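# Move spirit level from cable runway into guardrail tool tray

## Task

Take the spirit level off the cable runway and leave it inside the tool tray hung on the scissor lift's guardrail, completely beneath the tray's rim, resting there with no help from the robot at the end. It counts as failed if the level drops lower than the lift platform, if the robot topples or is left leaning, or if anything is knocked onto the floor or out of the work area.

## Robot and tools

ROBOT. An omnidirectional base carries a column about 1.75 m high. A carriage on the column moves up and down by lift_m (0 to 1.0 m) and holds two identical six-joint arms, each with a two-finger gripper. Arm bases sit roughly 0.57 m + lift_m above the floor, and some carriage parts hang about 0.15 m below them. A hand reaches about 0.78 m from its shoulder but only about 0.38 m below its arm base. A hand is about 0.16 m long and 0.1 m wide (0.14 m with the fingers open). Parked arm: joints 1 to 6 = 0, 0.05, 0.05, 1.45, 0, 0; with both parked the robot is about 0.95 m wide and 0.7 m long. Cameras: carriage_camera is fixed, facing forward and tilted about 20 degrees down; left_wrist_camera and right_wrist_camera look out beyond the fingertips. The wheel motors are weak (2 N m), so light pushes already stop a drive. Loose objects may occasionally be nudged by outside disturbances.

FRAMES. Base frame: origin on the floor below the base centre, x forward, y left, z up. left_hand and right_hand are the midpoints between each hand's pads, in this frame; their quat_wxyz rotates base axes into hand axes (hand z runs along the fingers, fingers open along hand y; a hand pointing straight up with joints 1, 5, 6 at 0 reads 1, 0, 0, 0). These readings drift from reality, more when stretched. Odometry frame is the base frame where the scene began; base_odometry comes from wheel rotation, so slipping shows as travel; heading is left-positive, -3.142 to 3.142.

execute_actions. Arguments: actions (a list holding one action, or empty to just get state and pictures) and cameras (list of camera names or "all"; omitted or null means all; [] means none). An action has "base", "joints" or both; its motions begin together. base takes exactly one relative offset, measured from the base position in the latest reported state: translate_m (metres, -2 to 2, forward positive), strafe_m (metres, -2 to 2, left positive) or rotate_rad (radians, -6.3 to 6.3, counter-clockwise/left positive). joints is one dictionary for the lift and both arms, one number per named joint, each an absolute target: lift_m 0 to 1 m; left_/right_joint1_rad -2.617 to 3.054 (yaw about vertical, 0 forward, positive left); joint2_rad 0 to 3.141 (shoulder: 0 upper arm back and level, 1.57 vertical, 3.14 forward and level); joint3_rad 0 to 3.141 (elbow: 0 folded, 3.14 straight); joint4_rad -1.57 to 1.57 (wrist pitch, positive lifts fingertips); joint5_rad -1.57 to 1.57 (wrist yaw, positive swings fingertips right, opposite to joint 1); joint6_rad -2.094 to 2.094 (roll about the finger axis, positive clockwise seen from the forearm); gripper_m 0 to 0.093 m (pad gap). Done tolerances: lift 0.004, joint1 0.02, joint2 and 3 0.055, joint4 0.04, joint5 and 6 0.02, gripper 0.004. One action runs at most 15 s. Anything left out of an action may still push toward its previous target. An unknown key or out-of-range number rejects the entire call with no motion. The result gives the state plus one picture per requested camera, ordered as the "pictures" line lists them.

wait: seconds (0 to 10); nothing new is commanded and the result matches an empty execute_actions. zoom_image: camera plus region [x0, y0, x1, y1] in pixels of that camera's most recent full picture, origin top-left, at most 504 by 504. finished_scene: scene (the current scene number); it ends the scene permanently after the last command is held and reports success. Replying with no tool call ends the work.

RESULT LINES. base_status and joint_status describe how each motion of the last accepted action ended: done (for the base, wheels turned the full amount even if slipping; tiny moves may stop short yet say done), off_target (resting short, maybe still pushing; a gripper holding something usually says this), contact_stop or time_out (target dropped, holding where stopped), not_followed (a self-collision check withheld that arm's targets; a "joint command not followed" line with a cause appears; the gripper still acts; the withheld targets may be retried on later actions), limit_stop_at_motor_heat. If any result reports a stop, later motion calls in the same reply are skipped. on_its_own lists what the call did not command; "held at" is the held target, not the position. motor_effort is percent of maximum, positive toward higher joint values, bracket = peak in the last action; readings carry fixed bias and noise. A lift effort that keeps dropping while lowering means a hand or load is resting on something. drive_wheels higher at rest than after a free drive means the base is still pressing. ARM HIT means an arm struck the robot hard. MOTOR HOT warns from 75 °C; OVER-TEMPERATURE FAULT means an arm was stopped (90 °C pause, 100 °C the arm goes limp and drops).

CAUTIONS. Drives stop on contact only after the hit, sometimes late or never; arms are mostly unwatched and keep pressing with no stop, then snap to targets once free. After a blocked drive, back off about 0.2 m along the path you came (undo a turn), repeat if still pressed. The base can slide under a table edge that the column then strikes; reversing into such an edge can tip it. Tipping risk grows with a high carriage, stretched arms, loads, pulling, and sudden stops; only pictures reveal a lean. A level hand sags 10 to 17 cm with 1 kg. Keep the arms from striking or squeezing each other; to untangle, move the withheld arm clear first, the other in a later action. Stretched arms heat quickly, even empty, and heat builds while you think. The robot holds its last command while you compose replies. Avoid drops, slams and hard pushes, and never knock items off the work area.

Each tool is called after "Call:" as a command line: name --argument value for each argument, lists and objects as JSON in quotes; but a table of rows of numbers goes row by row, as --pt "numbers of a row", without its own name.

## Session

Call:
execute_actions --actions '[]'

Scene clock: 0.00 s.
base_odometry: x=+0.000 y=+0.000 heading=+0.000 (m, m, rad; odometry frame)
base_status: not commanded
joint_positions: lift_m=+0.303 left_joint1_rad=+0.003 left_joint2_rad=+0.069 left_joint3_rad=+0.021 left_joint4_rad=+1.465 left_joint5_rad=-0.029 left_joint6_rad=+0.026 left_gripper_m=+0.095 right_joint1_rad=-0.007 right_joint2_rad=+0.061 right_joint3_rad=+0.075 right_joint4_rad=+1.507 right_joint5_rad=-0.002 right_joint6_rad=+0.052 right_gripper_m=+0.094
joint_status: not commanded
motor_effort: lift_m=+21 drive_wheels=+4 (%)
left_hand: x=+0.3226 y=+0.3432 z=+1.3014 quat_wxyz=(+0.997, -0.013, +0.077, +0.015) (m; base frame)
right_hand: x=+0.2939 y=-0.3380 z=+1.3172 quat_wxyz=(+0.999, +0.000, +0.025, +0.023) (m; base frame)
pictures: carriage_camera, left_wrist_camera, right_wrist_camera
Images, in order (width x height): carriage_camera 896x504, left_wrist_camera 896x504, right_wrist_camera 896x504.

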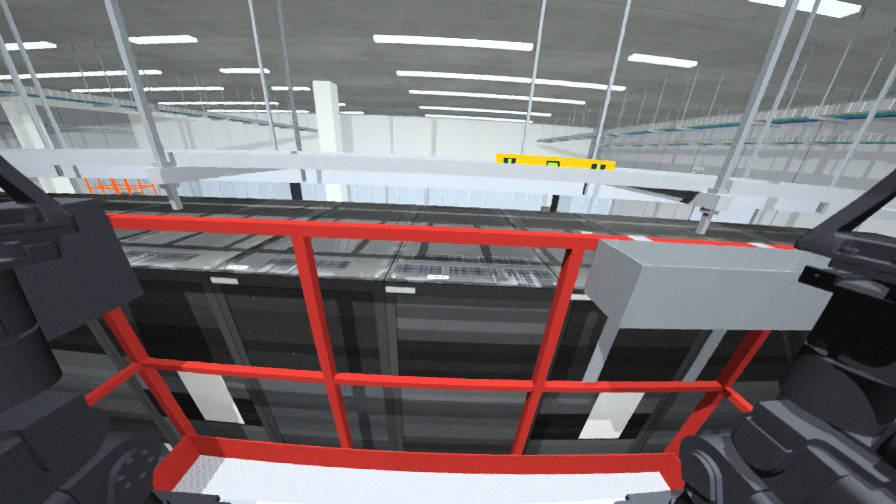

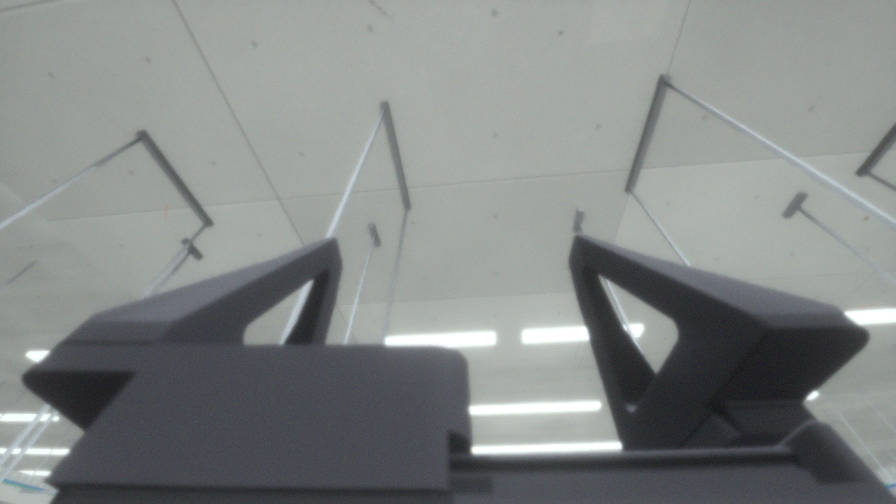

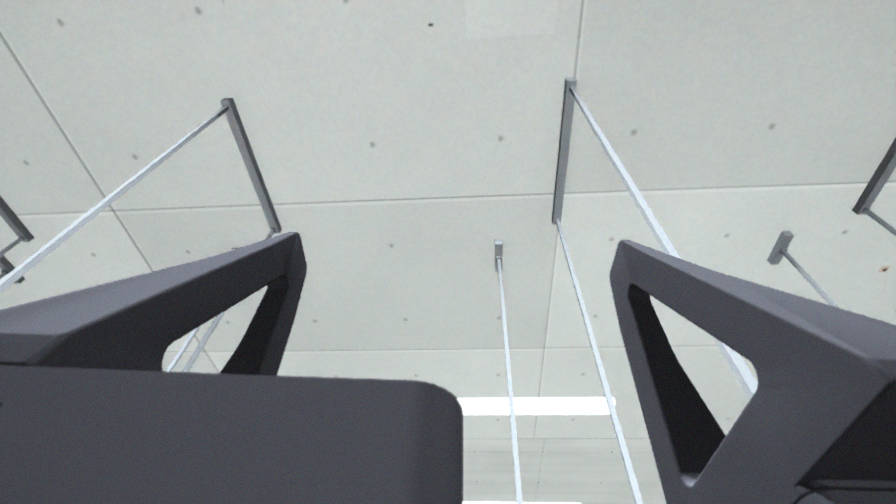

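Call:
execute_actions --actions '[{"base": {"translate_m": 0.1}, "joints": {"lift_m": 0.85, "right_joint1_rad": -0.1, "right_joint2_rad": 1.918, "right_joint3_rad": 1.303, "right_joint4_rad": -0.956, "right_joint5_rad": 0.0, "right_joint6_rad": -1.6}}]' --cameras '["carriage_camera", "right_wrist_camera"]'

Scene clock: 23.30 s.
base_odometry: x=+0.100 y=+0.000 heading=+0.000 (m, m, rad; odometry frame)
base_status: done
joint_positions: lift_m=+0.850 left_joint1_rad=+0.003 left_joint2_rad=+0.069 left_joint3_rad=+0.021 left_joint4_rad=+1.466 left_joint5_rad=-0.028 left_joint6_rad=+0.026 left_gripper_m=+0.095 right_joint1_rad=-0.092 right_joint2_rad=+1.913 right_joint3_rad=+1.314 right_joint4_rad=-0.950 right_joint5_rad=-0.001 right_joint6_rad=-1.594 right_gripper_m=+0.094
joint_status: all done
motor_effort: lift_m=+21(26) drive_wheels=+4(47) (%)
left_hand: x=+0.3225 y=+0.3431 z=+1.8488 quat_wxyz=(+0.997, -0.013, +0.077, +0.015) (m; base frame)
right_hand: x=+0.6295 y=-0.3700 z=+1.4540 quat_wxyz=(+0.008, -0.683, +0.731, -0.008) (m; base frame)
pictures: carriage_camera, right_wrist_camera
Images, in order (width x height): carriage_camera 896x504, right_wrist_camera 896x504.

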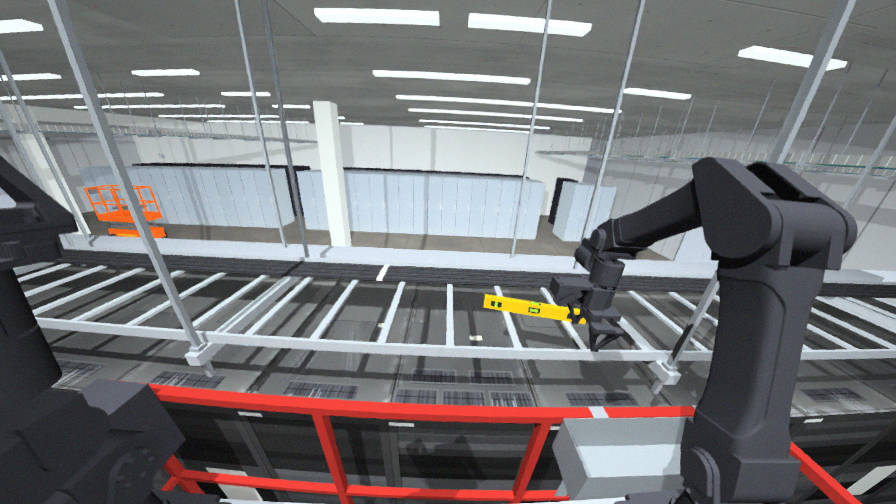

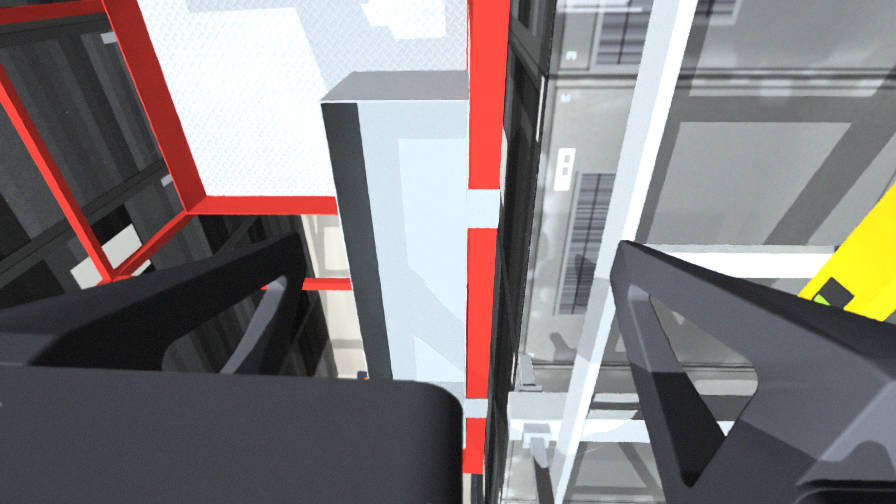

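Call:
execute_actions --actions '[{"base": {"translate_m": 0.29}, "joints": {"lift_m": 1.0, "right_joint1_rad": -0.095, "right_joint2_rad": 2.669, "right_joint3_rad": 1.687, "right_joint4_rad": -0.589, "right_joint5_rad": 0.0, "right_joint6_rad": -1.37}}]' --cameras '["carriage_camera", "right_wrist_camera"]'

Scene clock: 67.23 s.
base_odometry: x=+0.390 y=+0.000 heading=+0.000 (m, m, rad; odometry frame)
base_status: done
joint_positions: lift_m=+1.000 left_joint1_rad=+0.003 left_joint2_rad=+0.069 left_joint3_rad=+0.021 left_joint4_rad=+1.466 left_joint5_rad=-0.028 left_joint6_rad=+0.026 left_gripper_m=+0.095 right_joint1_rad=-0.092 right_joint2_rad=+2.672 right_joint3_rad=+1.687 right_joint4_rad=-0.589 right_joint5_rad=-0.001 right_joint6_rad=-1.375 right_gripper_m=+0.094
joint_status: all done
motor_effort: lift_m=+22(24) drive_wheels=-4(50) (%)
left_hand: x=+0.3225 y=+0.3431 z=+1.9987 quat_wxyz=(+0.997, -0.013, +0.077, +0.015) (m; base frame)
right_hand: x=+0.7189 y=-0.3782 z=+1.3918 quat_wxyz=(-0.001, -0.598, +0.801, +0.002) (m; base frame)
pictures: carriage_camera, right_wrist_camera
Images, in order (width x height): carriage_camera 896x504, right_wrist_camera 896x504.

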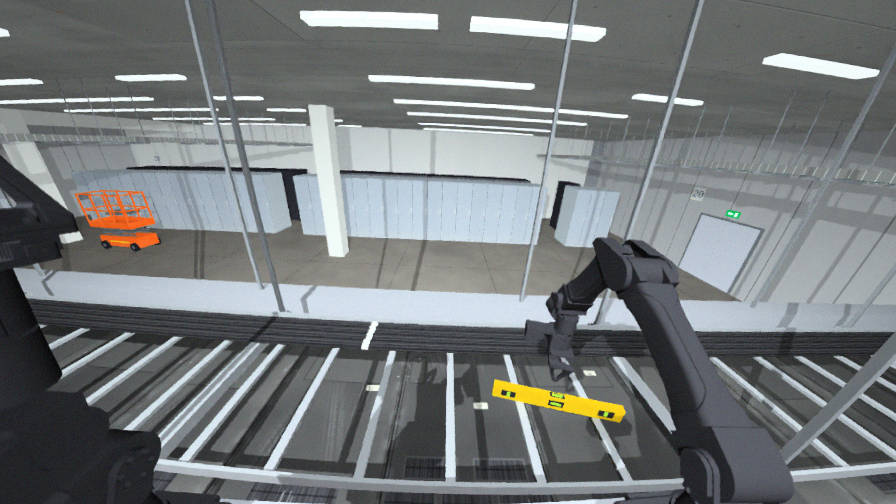

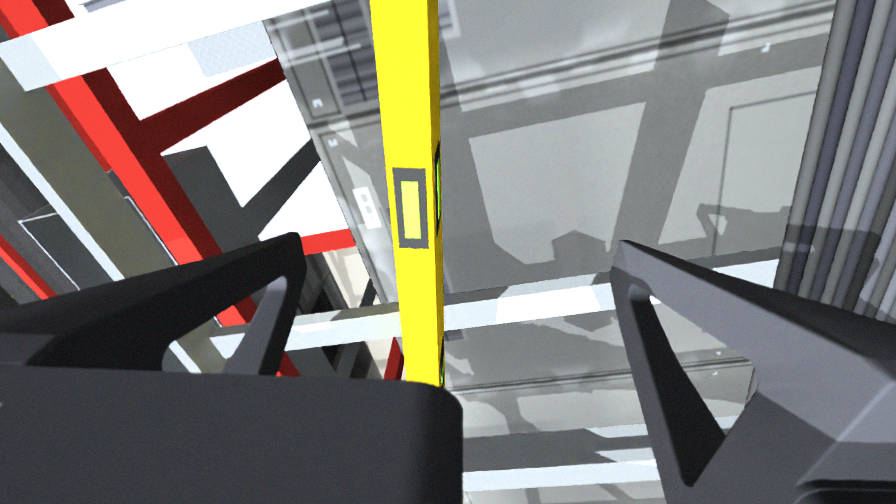

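Call:
execute_actions --actions '[{"joints": {"lift_m": 0.93, "right_joint1_rad": -0.151, "right_joint2_rad": 2.581, "right_joint3_rad": 1.487, "right_joint4_rad": -0.476, "right_joint5_rad": 0.0, "right_joint6_rad": -1.434}}]' --cameras '["carriage_camera", "right_wrist_camera"]'

Scene clock: 88.33 s.
base_odometry: x=+0.390 y=+0.000 heading=+0.000 (m, m, rad; odometry frame)
base_status: not commanded
joint_positions: lift_m=+0.930 left_joint1_rad=+0.003 left_joint2_rad=+0.069 left_joint3_rad=+0.021 left_joint4_rad=+1.466 left_joint5_rad=-0.028 left_joint6_rad=+0.026 left_gripper_m=+0.095 right_joint1_rad=-0.154 right_joint2_rad=+2.588 right_joint3_rad=+1.490 right_joint4_rad=-0.481 right_joint5_rad=-0.001 right_joint6_rad=-1.429 right_gripper_m=+0.094
joint_status: all done
motor_effort: lift_m=+22(25) drive_wheels=+0(3) (%)
left_hand: x=+0.3225 y=+0.3431 z=+1.9288 quat_wxyz=(+0.997, -0.013, +0.077, +0.015) (m; base frame)
right_hand: x=+0.6835 y=-0.4005 z=+1.3216 quat_wxyz=(-0.002, -0.595, +0.804, +0.004) (m; base frame)
pictures: carriage_camera, right_wrist_camera
Images, in order (width x height): carriage_camera 896x504, right_wrist_camera 896x504.

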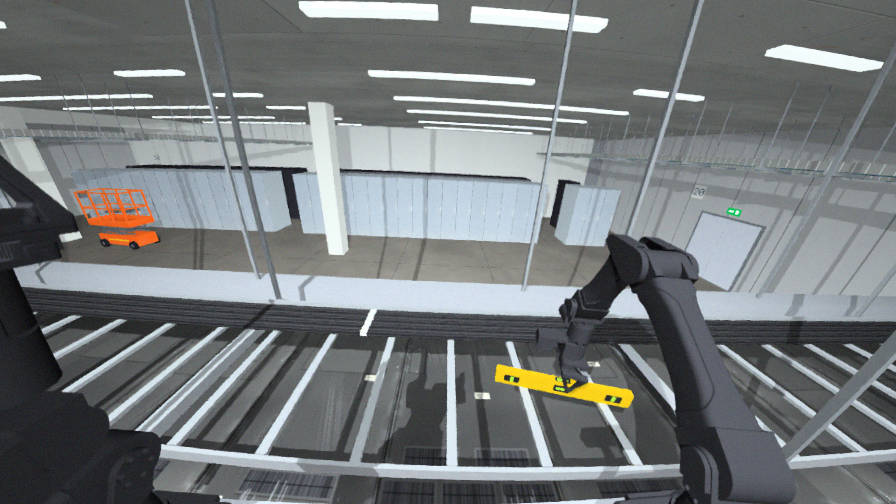

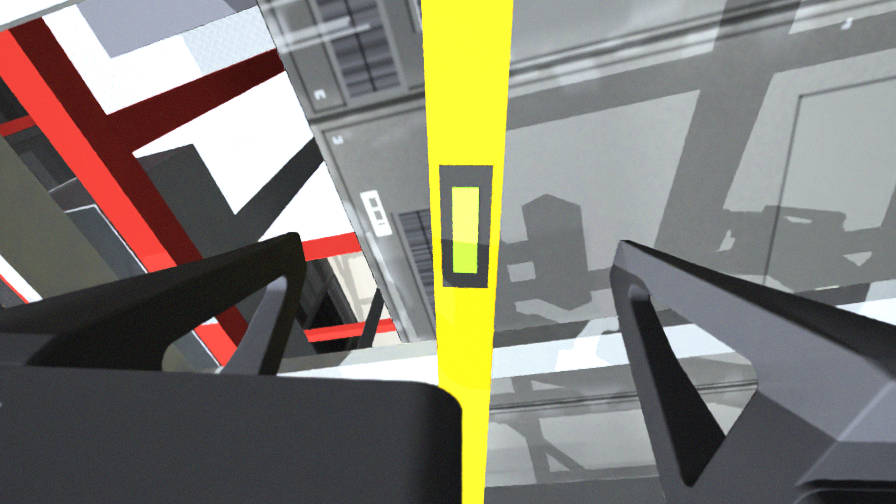

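Call:
execute_actions --actions '[{"joints": {"lift_m": 0.87}}]' --cameras '["carriage_camera", "right_wrist_camera"]'

Scene clock: 93.60 s.
base_odometry: x=+0.390 y=+0.000 heading=+0.000 (m, m, rad; odometry frame)
base_status: not commanded
joint_positions: lift_m=+0.870 left_joint1_rad=+0.003 left_joint2_rad=+0.069 left_joint3_rad=+0.021 left_joint4_rad=+1.466 left_joint5_rad=-0.028 left_joint6_rad=+0.026 left_gripper_m=+0.095 right_joint1_rad=-0.154 right_joint2_rad=+2.580 right_joint3_rad=+1.490 right_joint4_rad=-0.477 right_joint5_rad=-0.001 right_joint6_rad=-1.429 right_gripper_m=+0.094
joint_status: all done
motor_effort: lift_m=+21(23) drive_wheels=+0(2) (%)
left_hand: x=+0.3225 y=+0.3431 z=+1.8688 quat_wxyz=(+0.997, -0.013, +0.077, +0.015) (m; base frame)
right_hand: x=+0.6867 y=-0.4011 z=+1.2647 quat_wxyz=(+0.002, -0.595, +0.804, -0.001) (m; base frame)
pictures: carriage_camera, right_wrist_camera
Images, in order (width x height): carriage_camera 896x504, right_wrist_camera 896x504.

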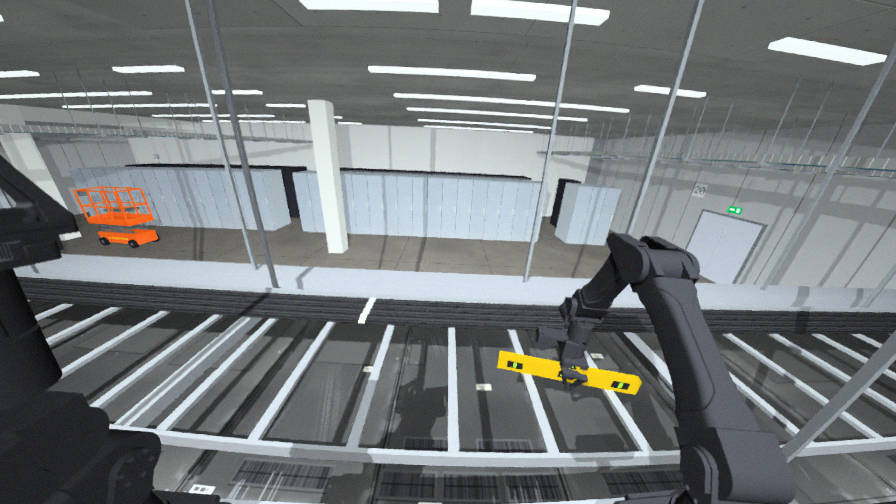

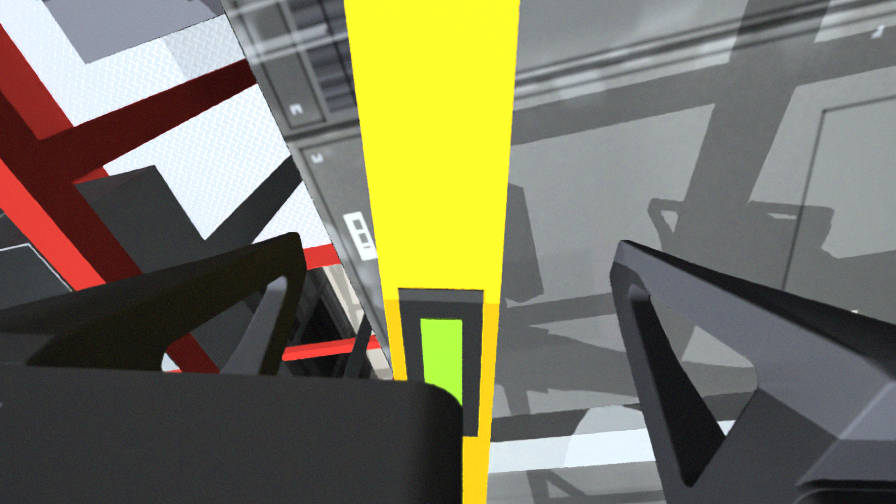

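Call:
execute_actions --actions '[{"joints": {"right_gripper_m": 0.0}}]' --cameras '["right_wrist_camera"]'

Scene clock: 98.60 s.
base_odometry: x=+0.390 y=+0.000 heading=+0.000 (m, m, rad; odometry frame)
base_status: not commanded
joint_positions: lift_m=+0.870 left_joint1_rad=+0.003 left_joint2_rad=+0.069 left_joint3_rad=+0.021 left_joint4_rad=+1.466 left_joint5_rad=-0.028 left_joint6_rad=+0.026 left_gripper_m=+0.095 right_joint1_rad=-0.154 right_joint2_rad=+2.580 right_joint3_rad=+1.490 right_joint4_rad=-0.478 right_joint5_rad=-0.001 right_joint6_rad=-1.431 right_gripper_m=+0.021
joint_status: right_gripper_m off_target (ended at +0.021, target +0.000)
motor_effort: lift_m=+22(21) drive_wheels=+0(1) (%)
left_hand: x=+0.3225 y=+0.3431 z=+1.8688 quat_wxyz=(+0.997, -0.013, +0.077, +0.015) (m; base frame)
right_hand: x=+0.6865 y=-0.4010 z=+1.2647 quat_wxyz=(+0.001, -0.596, +0.803, +0.000) (m; base frame)
pictures: right_wrist_camera
Images, in order (width x height): right_wrist_camera 896x504.

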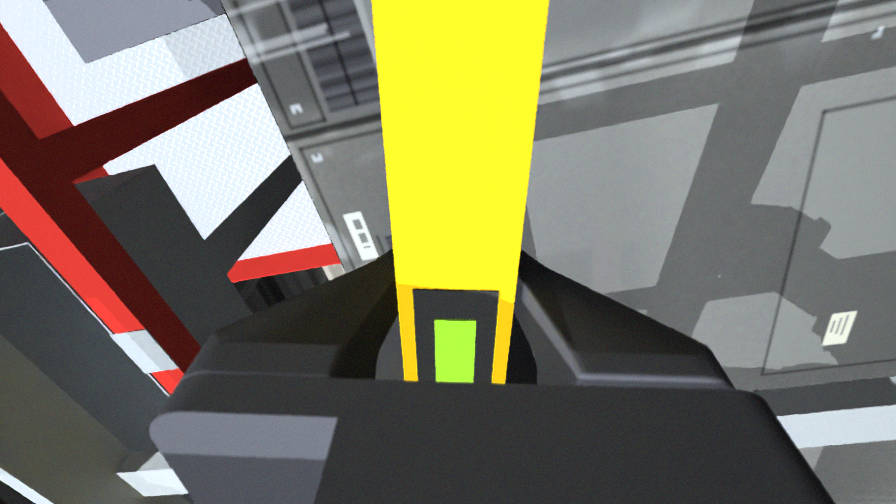

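Call:
execute_actions --actions '[{"joints": {"lift_m": 0.98}}]' --cameras '["carriage_camera", "right_wrist_camera"]'

Scene clock: 104.47 s.
base_odometry: x=+0.390 y=+0.000 heading=+0.000 (m, m, rad; odometry frame)
base_status: not commanded
joint_positions: lift_m=+0.980 left_joint1_rad=+0.003 left_joint2_rad=+0.069 left_joint3_rad=+0.021 left_joint4_rad=+1.466 left_joint5_rad=-0.028 left_joint6_rad=+0.026 left_gripper_m=+0.095 right_joint1_rad=-0.154 right_joint2_rad=+2.585 right_joint3_rad=+1.490 right_joint4_rad=-0.474 right_joint5_rad=-0.001 right_joint6_rad=-1.431 right_gripper_m=+0.021
joint_status: all done
motor_effort: lift_m=+21(24) drive_wheels=+0(0) (%)
left_hand: x=+0.3225 y=+0.3431 z=+1.9788 quat_wxyz=(+0.997, -0.013, +0.077, +0.015) (m; base frame)
right_hand: x=+0.6862 y=-0.4010 z=+1.3729 quat_wxyz=(+0.001, -0.596, +0.803, +0.000) (m; base frame)
pictures: carriage_camera, right_wrist_camera
Images, in order (width x height): carriage_camera 896x504, right_wrist_camera 896x504.

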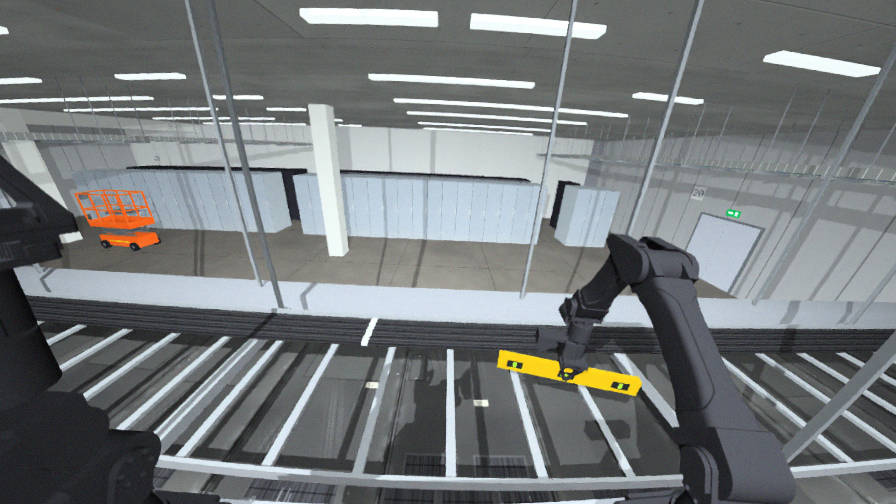

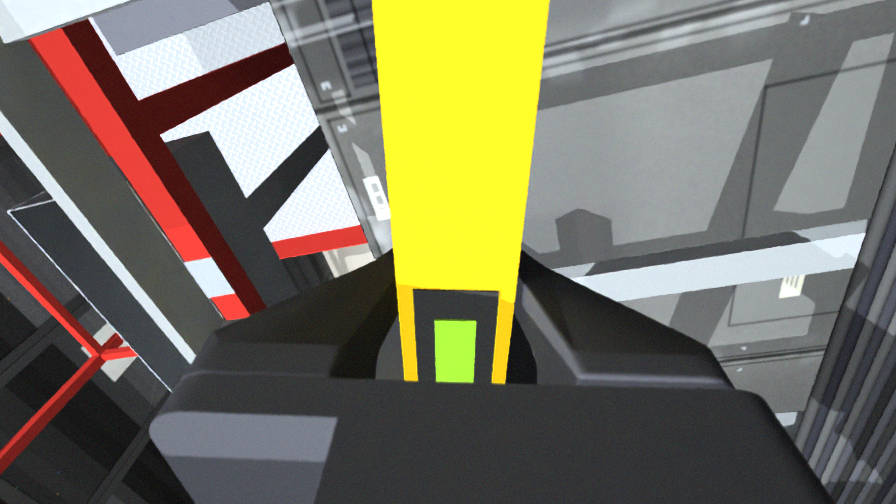

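Call:
execute_actions --actions '[{"base": {"translate_m": -0.39}, "joints": {"right_joint1_rad": -0.02, "right_joint6_rad": -1.52}}]' --cameras '["carriage_camera", "right_wrist_camera"]'

Scene clock: 135.40 s.
base_odometry: x=+0.000 y=+0.000 heading=+0.000 (m, m, rad; odometry frame)
base_status: done
joint_positions: lift_m=+0.980 left_joint1_rad=+0.003 left_joint2_rad=+0.069 left_joint3_rad=+0.021 left_joint4_rad=+1.466 left_joint5_rad=-0.029 left_joint6_rad=+0.026 left_gripper_m=+0.095 right_joint1_rad=-0.014 right_joint2_rad=+2.585 right_joint3_rad=+1.490 right_joint4_rad=-0.476 right_joint5_rad=-0.003 right_joint6_rad=-1.514 right_gripper_m=+0.021
joint_status: all done
motor_effort: lift_m=+20(21) drive_wheels=-3(65) (%)
left_hand: x=+0.3223 y=+0.3432 z=+1.9789 quat_wxyz=(+0.997, -0.013, +0.076, +0.015) (m; base frame)
right_hand: x=+0.6904 y=-0.3431 z=+1.3729 quat_wxyz=(+0.001, -0.682, +0.731, +0.001) (m; base frame)
pictures: carriage_camera, right_wrist_camera
Images, in order (width x height): carriage_camera 896x504, right_wrist_camera 896x504.

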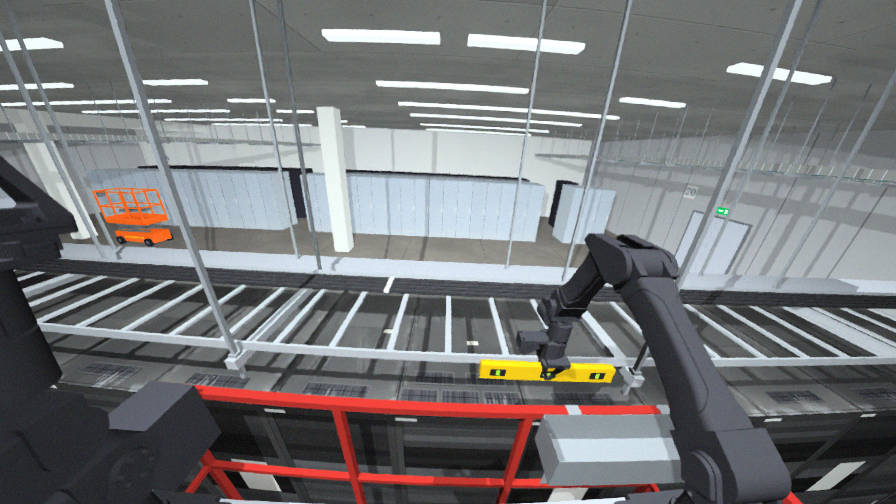

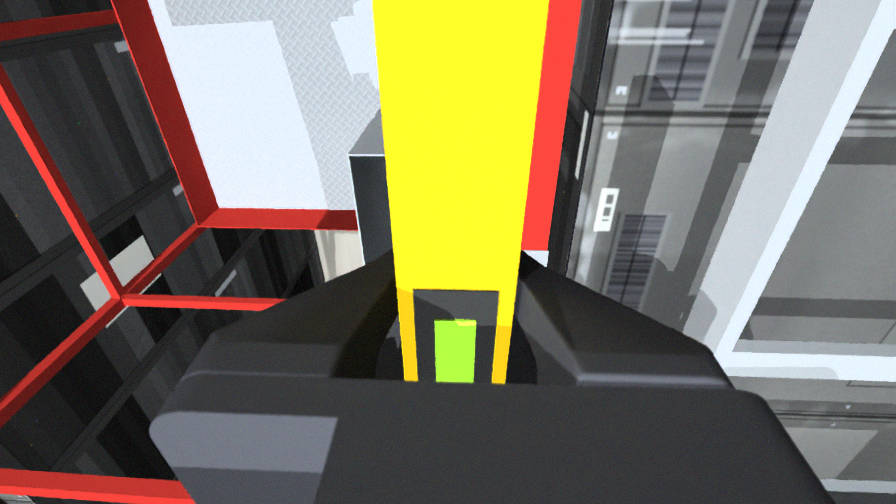

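Call:
execute_actions --actions '[{"base": {"strafe_m": -0.25}, "joints": {"lift_m": 0.79, "right_joint1_rad": -0.238, "right_joint2_rad": 2.535, "right_joint3_rad": 1.377, "right_joint4_rad": -0.413, "right_joint6_rad": -1.738}}]' --cameras '["carriage_camera", "right_wrist_camera"]'

Scene clock: 151.73 s.
base_odometry: x=+0.000 y=-0.250 heading=+0.000 (m, m, rad; odometry frame)
base_status: done
joint_positions: lift_m=+0.790 left_joint1_rad=+0.003 left_joint2_rad=+0.069 left_joint3_rad=+0.021 left_joint4_rad=+1.466 left_joint5_rad=-0.029 left_joint6_rad=+0.026 left_gripper_m=+0.095 right_joint1_rad=-0.242 right_joint2_rad=+2.544 right_joint3_rad=+1.388 right_joint4_rad=-0.411 right_joint5_rad=+0.003 right_joint6_rad=-1.731 right_gripper_m=+0.021
joint_status: all done
motor_effort: lift_m=+21(23) drive_wheels=-6(45) (%)
left_hand: x=+0.3223 y=+0.3432 z=+1.7888 quat_wxyz=(+0.997, -0.013, +0.076, +0.015) (m; base frame)
right_hand: x=+0.6624 y=-0.4329 z=+1.1823 quat_wxyz=(+0.000, -0.678, +0.735, -0.003) (m; base frame)
pictures: carriage_camera, right_wrist_camera
Images, in order (width x height): carriage_camera 896x504, right_wrist_camera 896x504.

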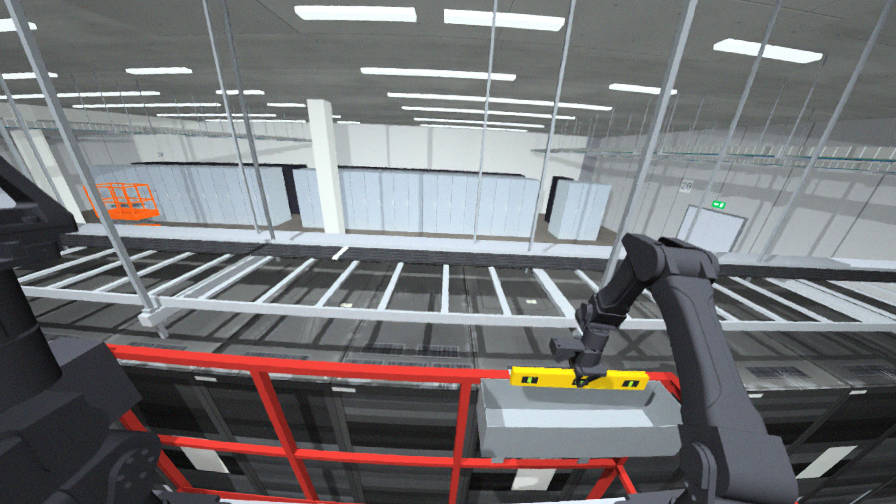

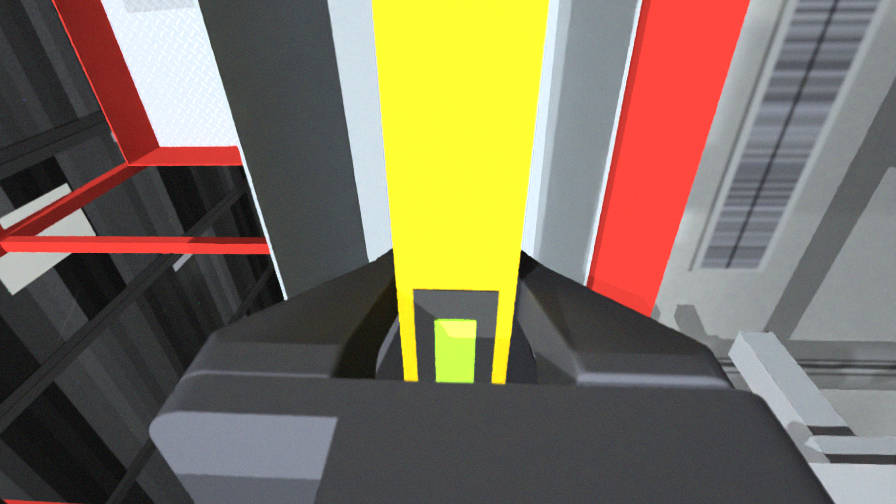

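Call:
zoom_image --camera "carriage_camera" --region '[450, 320, 720, 480]'

Region (450, 320, 720, 480) of carriage_camera's 896x504 image, scaled by 1.867, with more detail than that image has; it fills the top 299 rows of this view, and the rest is white.

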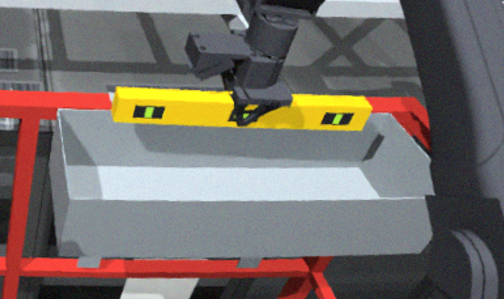

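Call:
execute_actions --actions '[{"joints": {"lift_m": 0.7, "right_joint1_rad": -0.254, "right_joint2_rad": 2.495, "right_joint3_rad": 1.279, "right_joint4_rad": -0.355, "right_joint6_rad": -1.745}}]' --cameras '["carriage_camera", "right_wrist_camera"]'

Scene clock: 168.73 s.
base_odometry: x=+0.000 y=-0.250 heading=+0.000 (m, m, rad; odometry frame)
base_status: not commanded
joint_positions: lift_m=+0.700 left_joint1_rad=+0.003 left_joint2_rad=+0.069 left_joint3_rad=+0.021 left_joint4_rad=+1.466 left_joint5_rad=-0.029 left_joint6_rad=+0.026 left_gripper_m=+0.095 right_joint1_rad=-0.243 right_joint2_rad=+2.506 right_joint3_rad=+1.286 right_joint4_rad=-0.354 right_joint5_rad=+0.003 right_joint6_rad=-1.739 right_gripper_m=+0.021
joint_status: all done
motor_effort: lift_m=+21(20) drive_wheels=-5(7) (%)
left_hand: x=+0.3223 y=+0.3432 z=+1.6988 quat_wxyz=(+0.997, -0.013, +0.076, +0.015) (m; base frame)
right_hand: x=+0.6419 y=-0.4282 z=+1.0910 quat_wxyz=(-0.002, -0.680, +0.733, +0.001) (m; base frame)
pictures: carriage_camera, right_wrist_camera
Images, in order (width x height): carriage_camera 896x504, right_wrist_camera 896x504.

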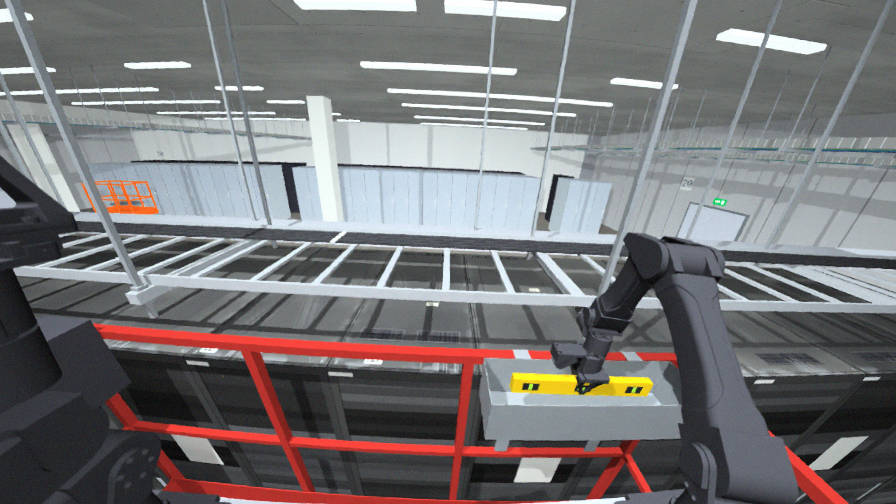

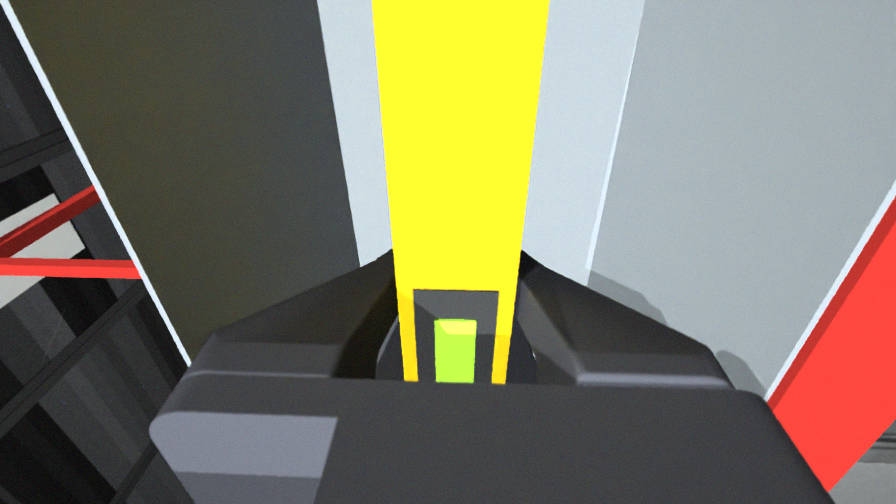

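Call:
execute_actions --actions '[{"joints": {"lift_m": 0.603}}]' --cameras '["right_wrist_camera"]'

Scene clock: 175.90 s.
base_odometry: x=+0.000 y=-0.250 heading=+0.000 (m, m, rad; odometry frame)
base_status: not commanded
joint_positions: lift_m=+0.603 left_joint1_rad=+0.003 left_joint2_rad=+0.069 left_joint3_rad=+0.021 left_joint4_rad=+1.466 left_joint5_rad=-0.029 left_joint6_rad=+0.026 left_gripper_m=+0.095 right_joint1_rad=-0.243 right_joint2_rad=+2.502 right_joint3_rad=+1.286 right_joint4_rad=-0.353 right_joint5_rad=+0.003 right_joint6_rad=-1.739 right_gripper_m=+0.021
joint_status: all done
motor_effort: lift_m=+21(24) drive_wheels=-5(5) (%)
left_hand: x=+0.3223 y=+0.3432 z=+1.6019 quat_wxyz=(+0.997, -0.013, +0.076, +0.015) (m; base frame)
right_hand: x=+0.6434 y=-0.4286 z=+0.9952 quat_wxyz=(-0.001, -0.680, +0.733, -0.001) (m; base frame)
pictures: right_wrist_camera
Images, in order (width x height): right_wrist_camera 896x504.

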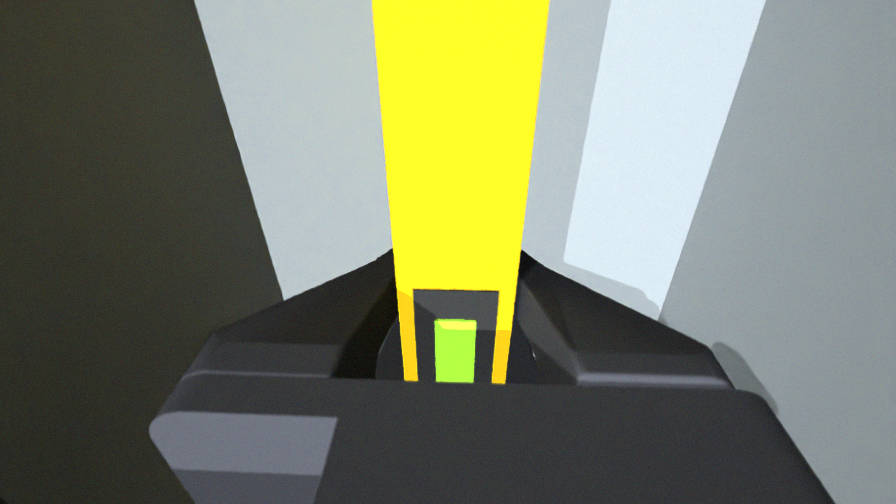

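Call:
execute_actions --actions '[{"joints": {"lift_m": 0.587}}]' --cameras '["right_wrist_camera"]'

Scene clock: 188.13 s.
base_odometry: x=+0.000 y=-0.250 heading=+0.000 (m, m, rad; odometry frame)
base_status: not commanded
joint_positions: lift_m=+0.587 left_joint1_rad=+0.003 left_joint2_rad=+0.069 left_joint3_rad=+0.021 left_joint4_rad=+1.466 left_joint5_rad=-0.029 left_joint6_rad=+0.026 left_gripper_m=+0.095 right_joint1_rad=-0.243 right_joint2_rad=+2.502 right_joint3_rad=+1.286 right_joint4_rad=-0.351 right_joint5_rad=+0.003 right_joint6_rad=-1.739 right_gripper_m=+0.021
joint_status: all done
motor_effort: lift_m=+21(24) drive_wheels=-5(6) (%)
left_hand: x=+0.3223 y=+0.3432 z=+1.5859 quat_wxyz=(+0.997, -0.013, +0.076, +0.015) (m; base frame)
right_hand: x=+0.6438 y=-0.4287 z=+0.9795 quat_wxyz=(+0.000, -0.680, +0.733, -0.002) (m; base frame)
pictures: right_wrist_camera
Images, in order (width x height): right_wrist_camera 896x504.

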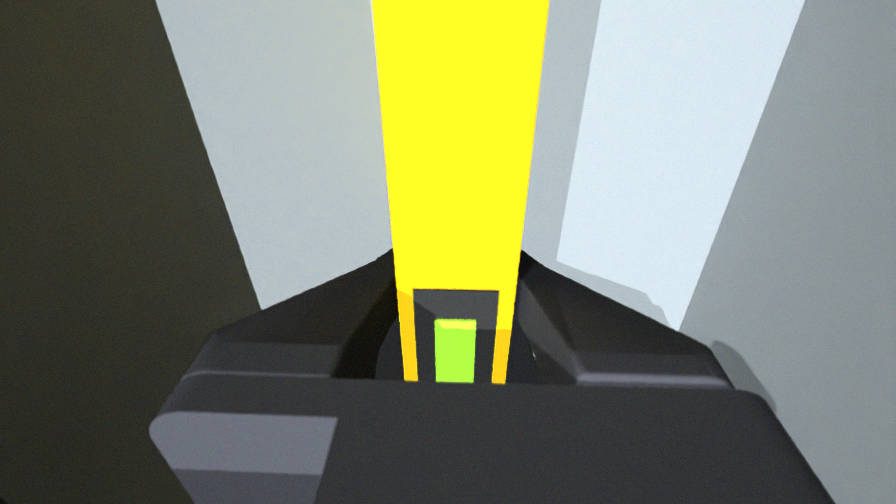

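The level is touching the tray floor or within a millimetre or two of it. I'll release it and raise the hand.

Call:
execute_actions --actions '[{"joints": {"right_gripper_m": 0.05}}]' --cameras '["right_wrist_camera"]'

Call:
execute_actions --actions '[{"joints": {"lift_m": 0.78}}]' --cameras '["carriage_camera", "right_wrist_camera"]'

Scene clock: 195.43 s.
base_odometry: x=+0.000 y=-0.250 heading=+0.000 (m, m, rad; odometry frame)
base_status: not commanded
joint_positions: lift_m=+0.587 left_joint1_rad=+0.003 left_joint2_rad=+0.069 left_joint3_rad=+0.021 left_joint4_rad=+1.466 left_joint5_rad=-0.029 left_joint6_rad=+0.026 left_gripper_m=+0.095 right_joint1_rad=-0.243 right_joint2_rad=+2.502 right_joint3_rad=+1.286 right_joint4_rad=-0.351 right_joint5_rad=+0.003 right_joint6_rad=-1.739 right_gripper_m=+0.050
joint_status: all done
motor_effort: lift_m=+21(20) drive_wheels=-3(6) (%)
left_hand: x=+0.3223 y=+0.3432 z=+1.5859 quat_wxyz=(+0.997, -0.013, +0.076, +0.015) (m; base frame)
right_hand: x=+0.6438 y=-0.4287 z=+0.9795 quat_wxyz=(+0.000, -0.680, +0.733, -0.002) (m; base frame)
pictures: right_wrist_camera
Images, in order (width x height): right_wrist_camera 896x504.

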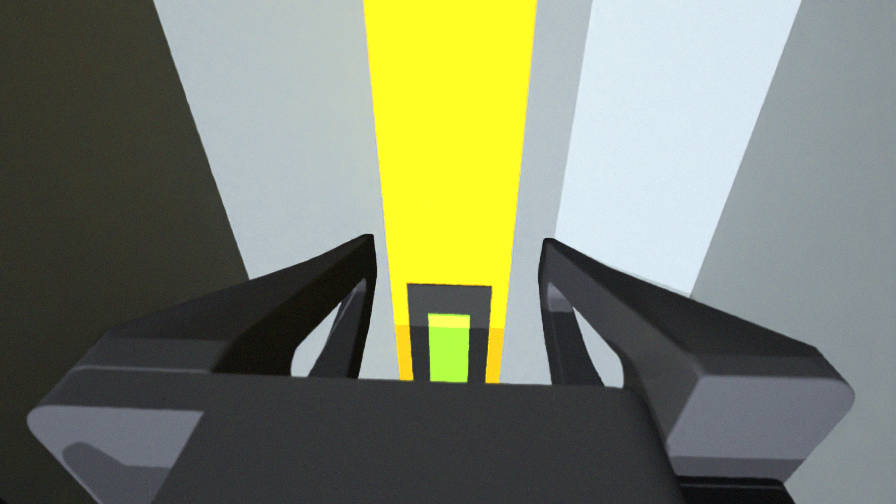

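Scene clock: 196.73 s.
base_odometry: x=+0.000 y=-0.250 heading=+0.000 (m, m, rad; odometry frame)
base_status: not commanded
joint_positions: lift_m=+0.780 left_joint1_rad=+0.003 left_joint2_rad=+0.069 left_joint3_rad=+0.021 left_joint4_rad=+1.466 left_joint5_rad=-0.029 left_joint6_rad=+0.026 left_gripper_m=+0.095 right_joint1_rad=-0.243 right_joint2_rad=+2.491 right_joint3_rad=+1.286 right_joint4_rad=-0.354 right_joint5_rad=+0.003 right_joint6_rad=-1.739 right_gripper_m=+0.050
joint_status: all done
motor_effort: lift_m=+21(24) drive_wheels=-5(4) (%)
left_hand: x=+0.3223 y=+0.3432 z=+1.7789 quat_wxyz=(+0.997, -0.013, +0.076, +0.015) (m; base frame)
right_hand: x=+0.6464 y=-0.4293 z=+1.1763 quat_wxyz=(+0.002, -0.680, +0.733, -0.006) (m; base frame)
pictures: carriage_camera, right_wrist_camera
Images, in order (width x height): carriage_camera 896x504, right_wrist_camera 896x504.

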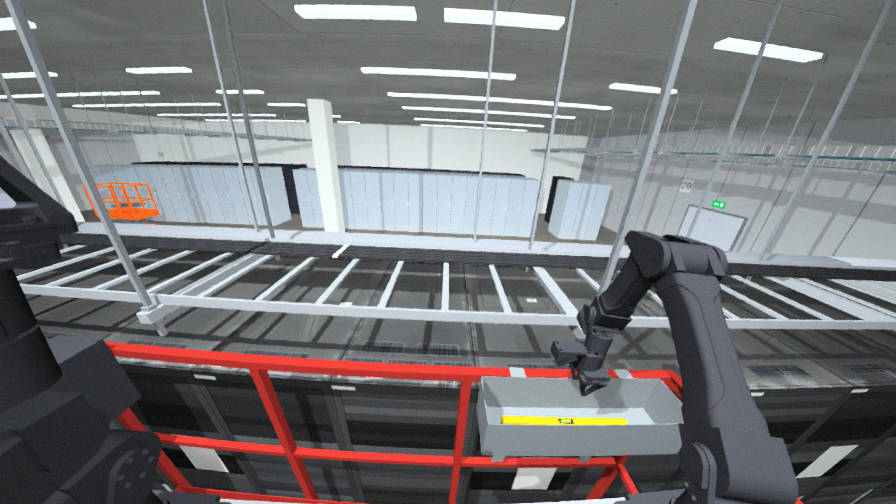

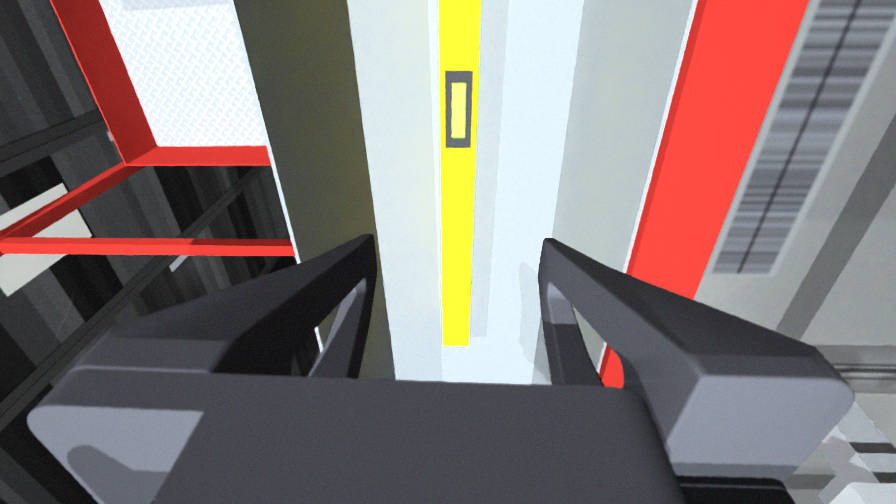

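The level is resting on the tray floor below the rim, and the hand is clear.

Call:
finished_scene --scene 2

The scene is finished: the task was done.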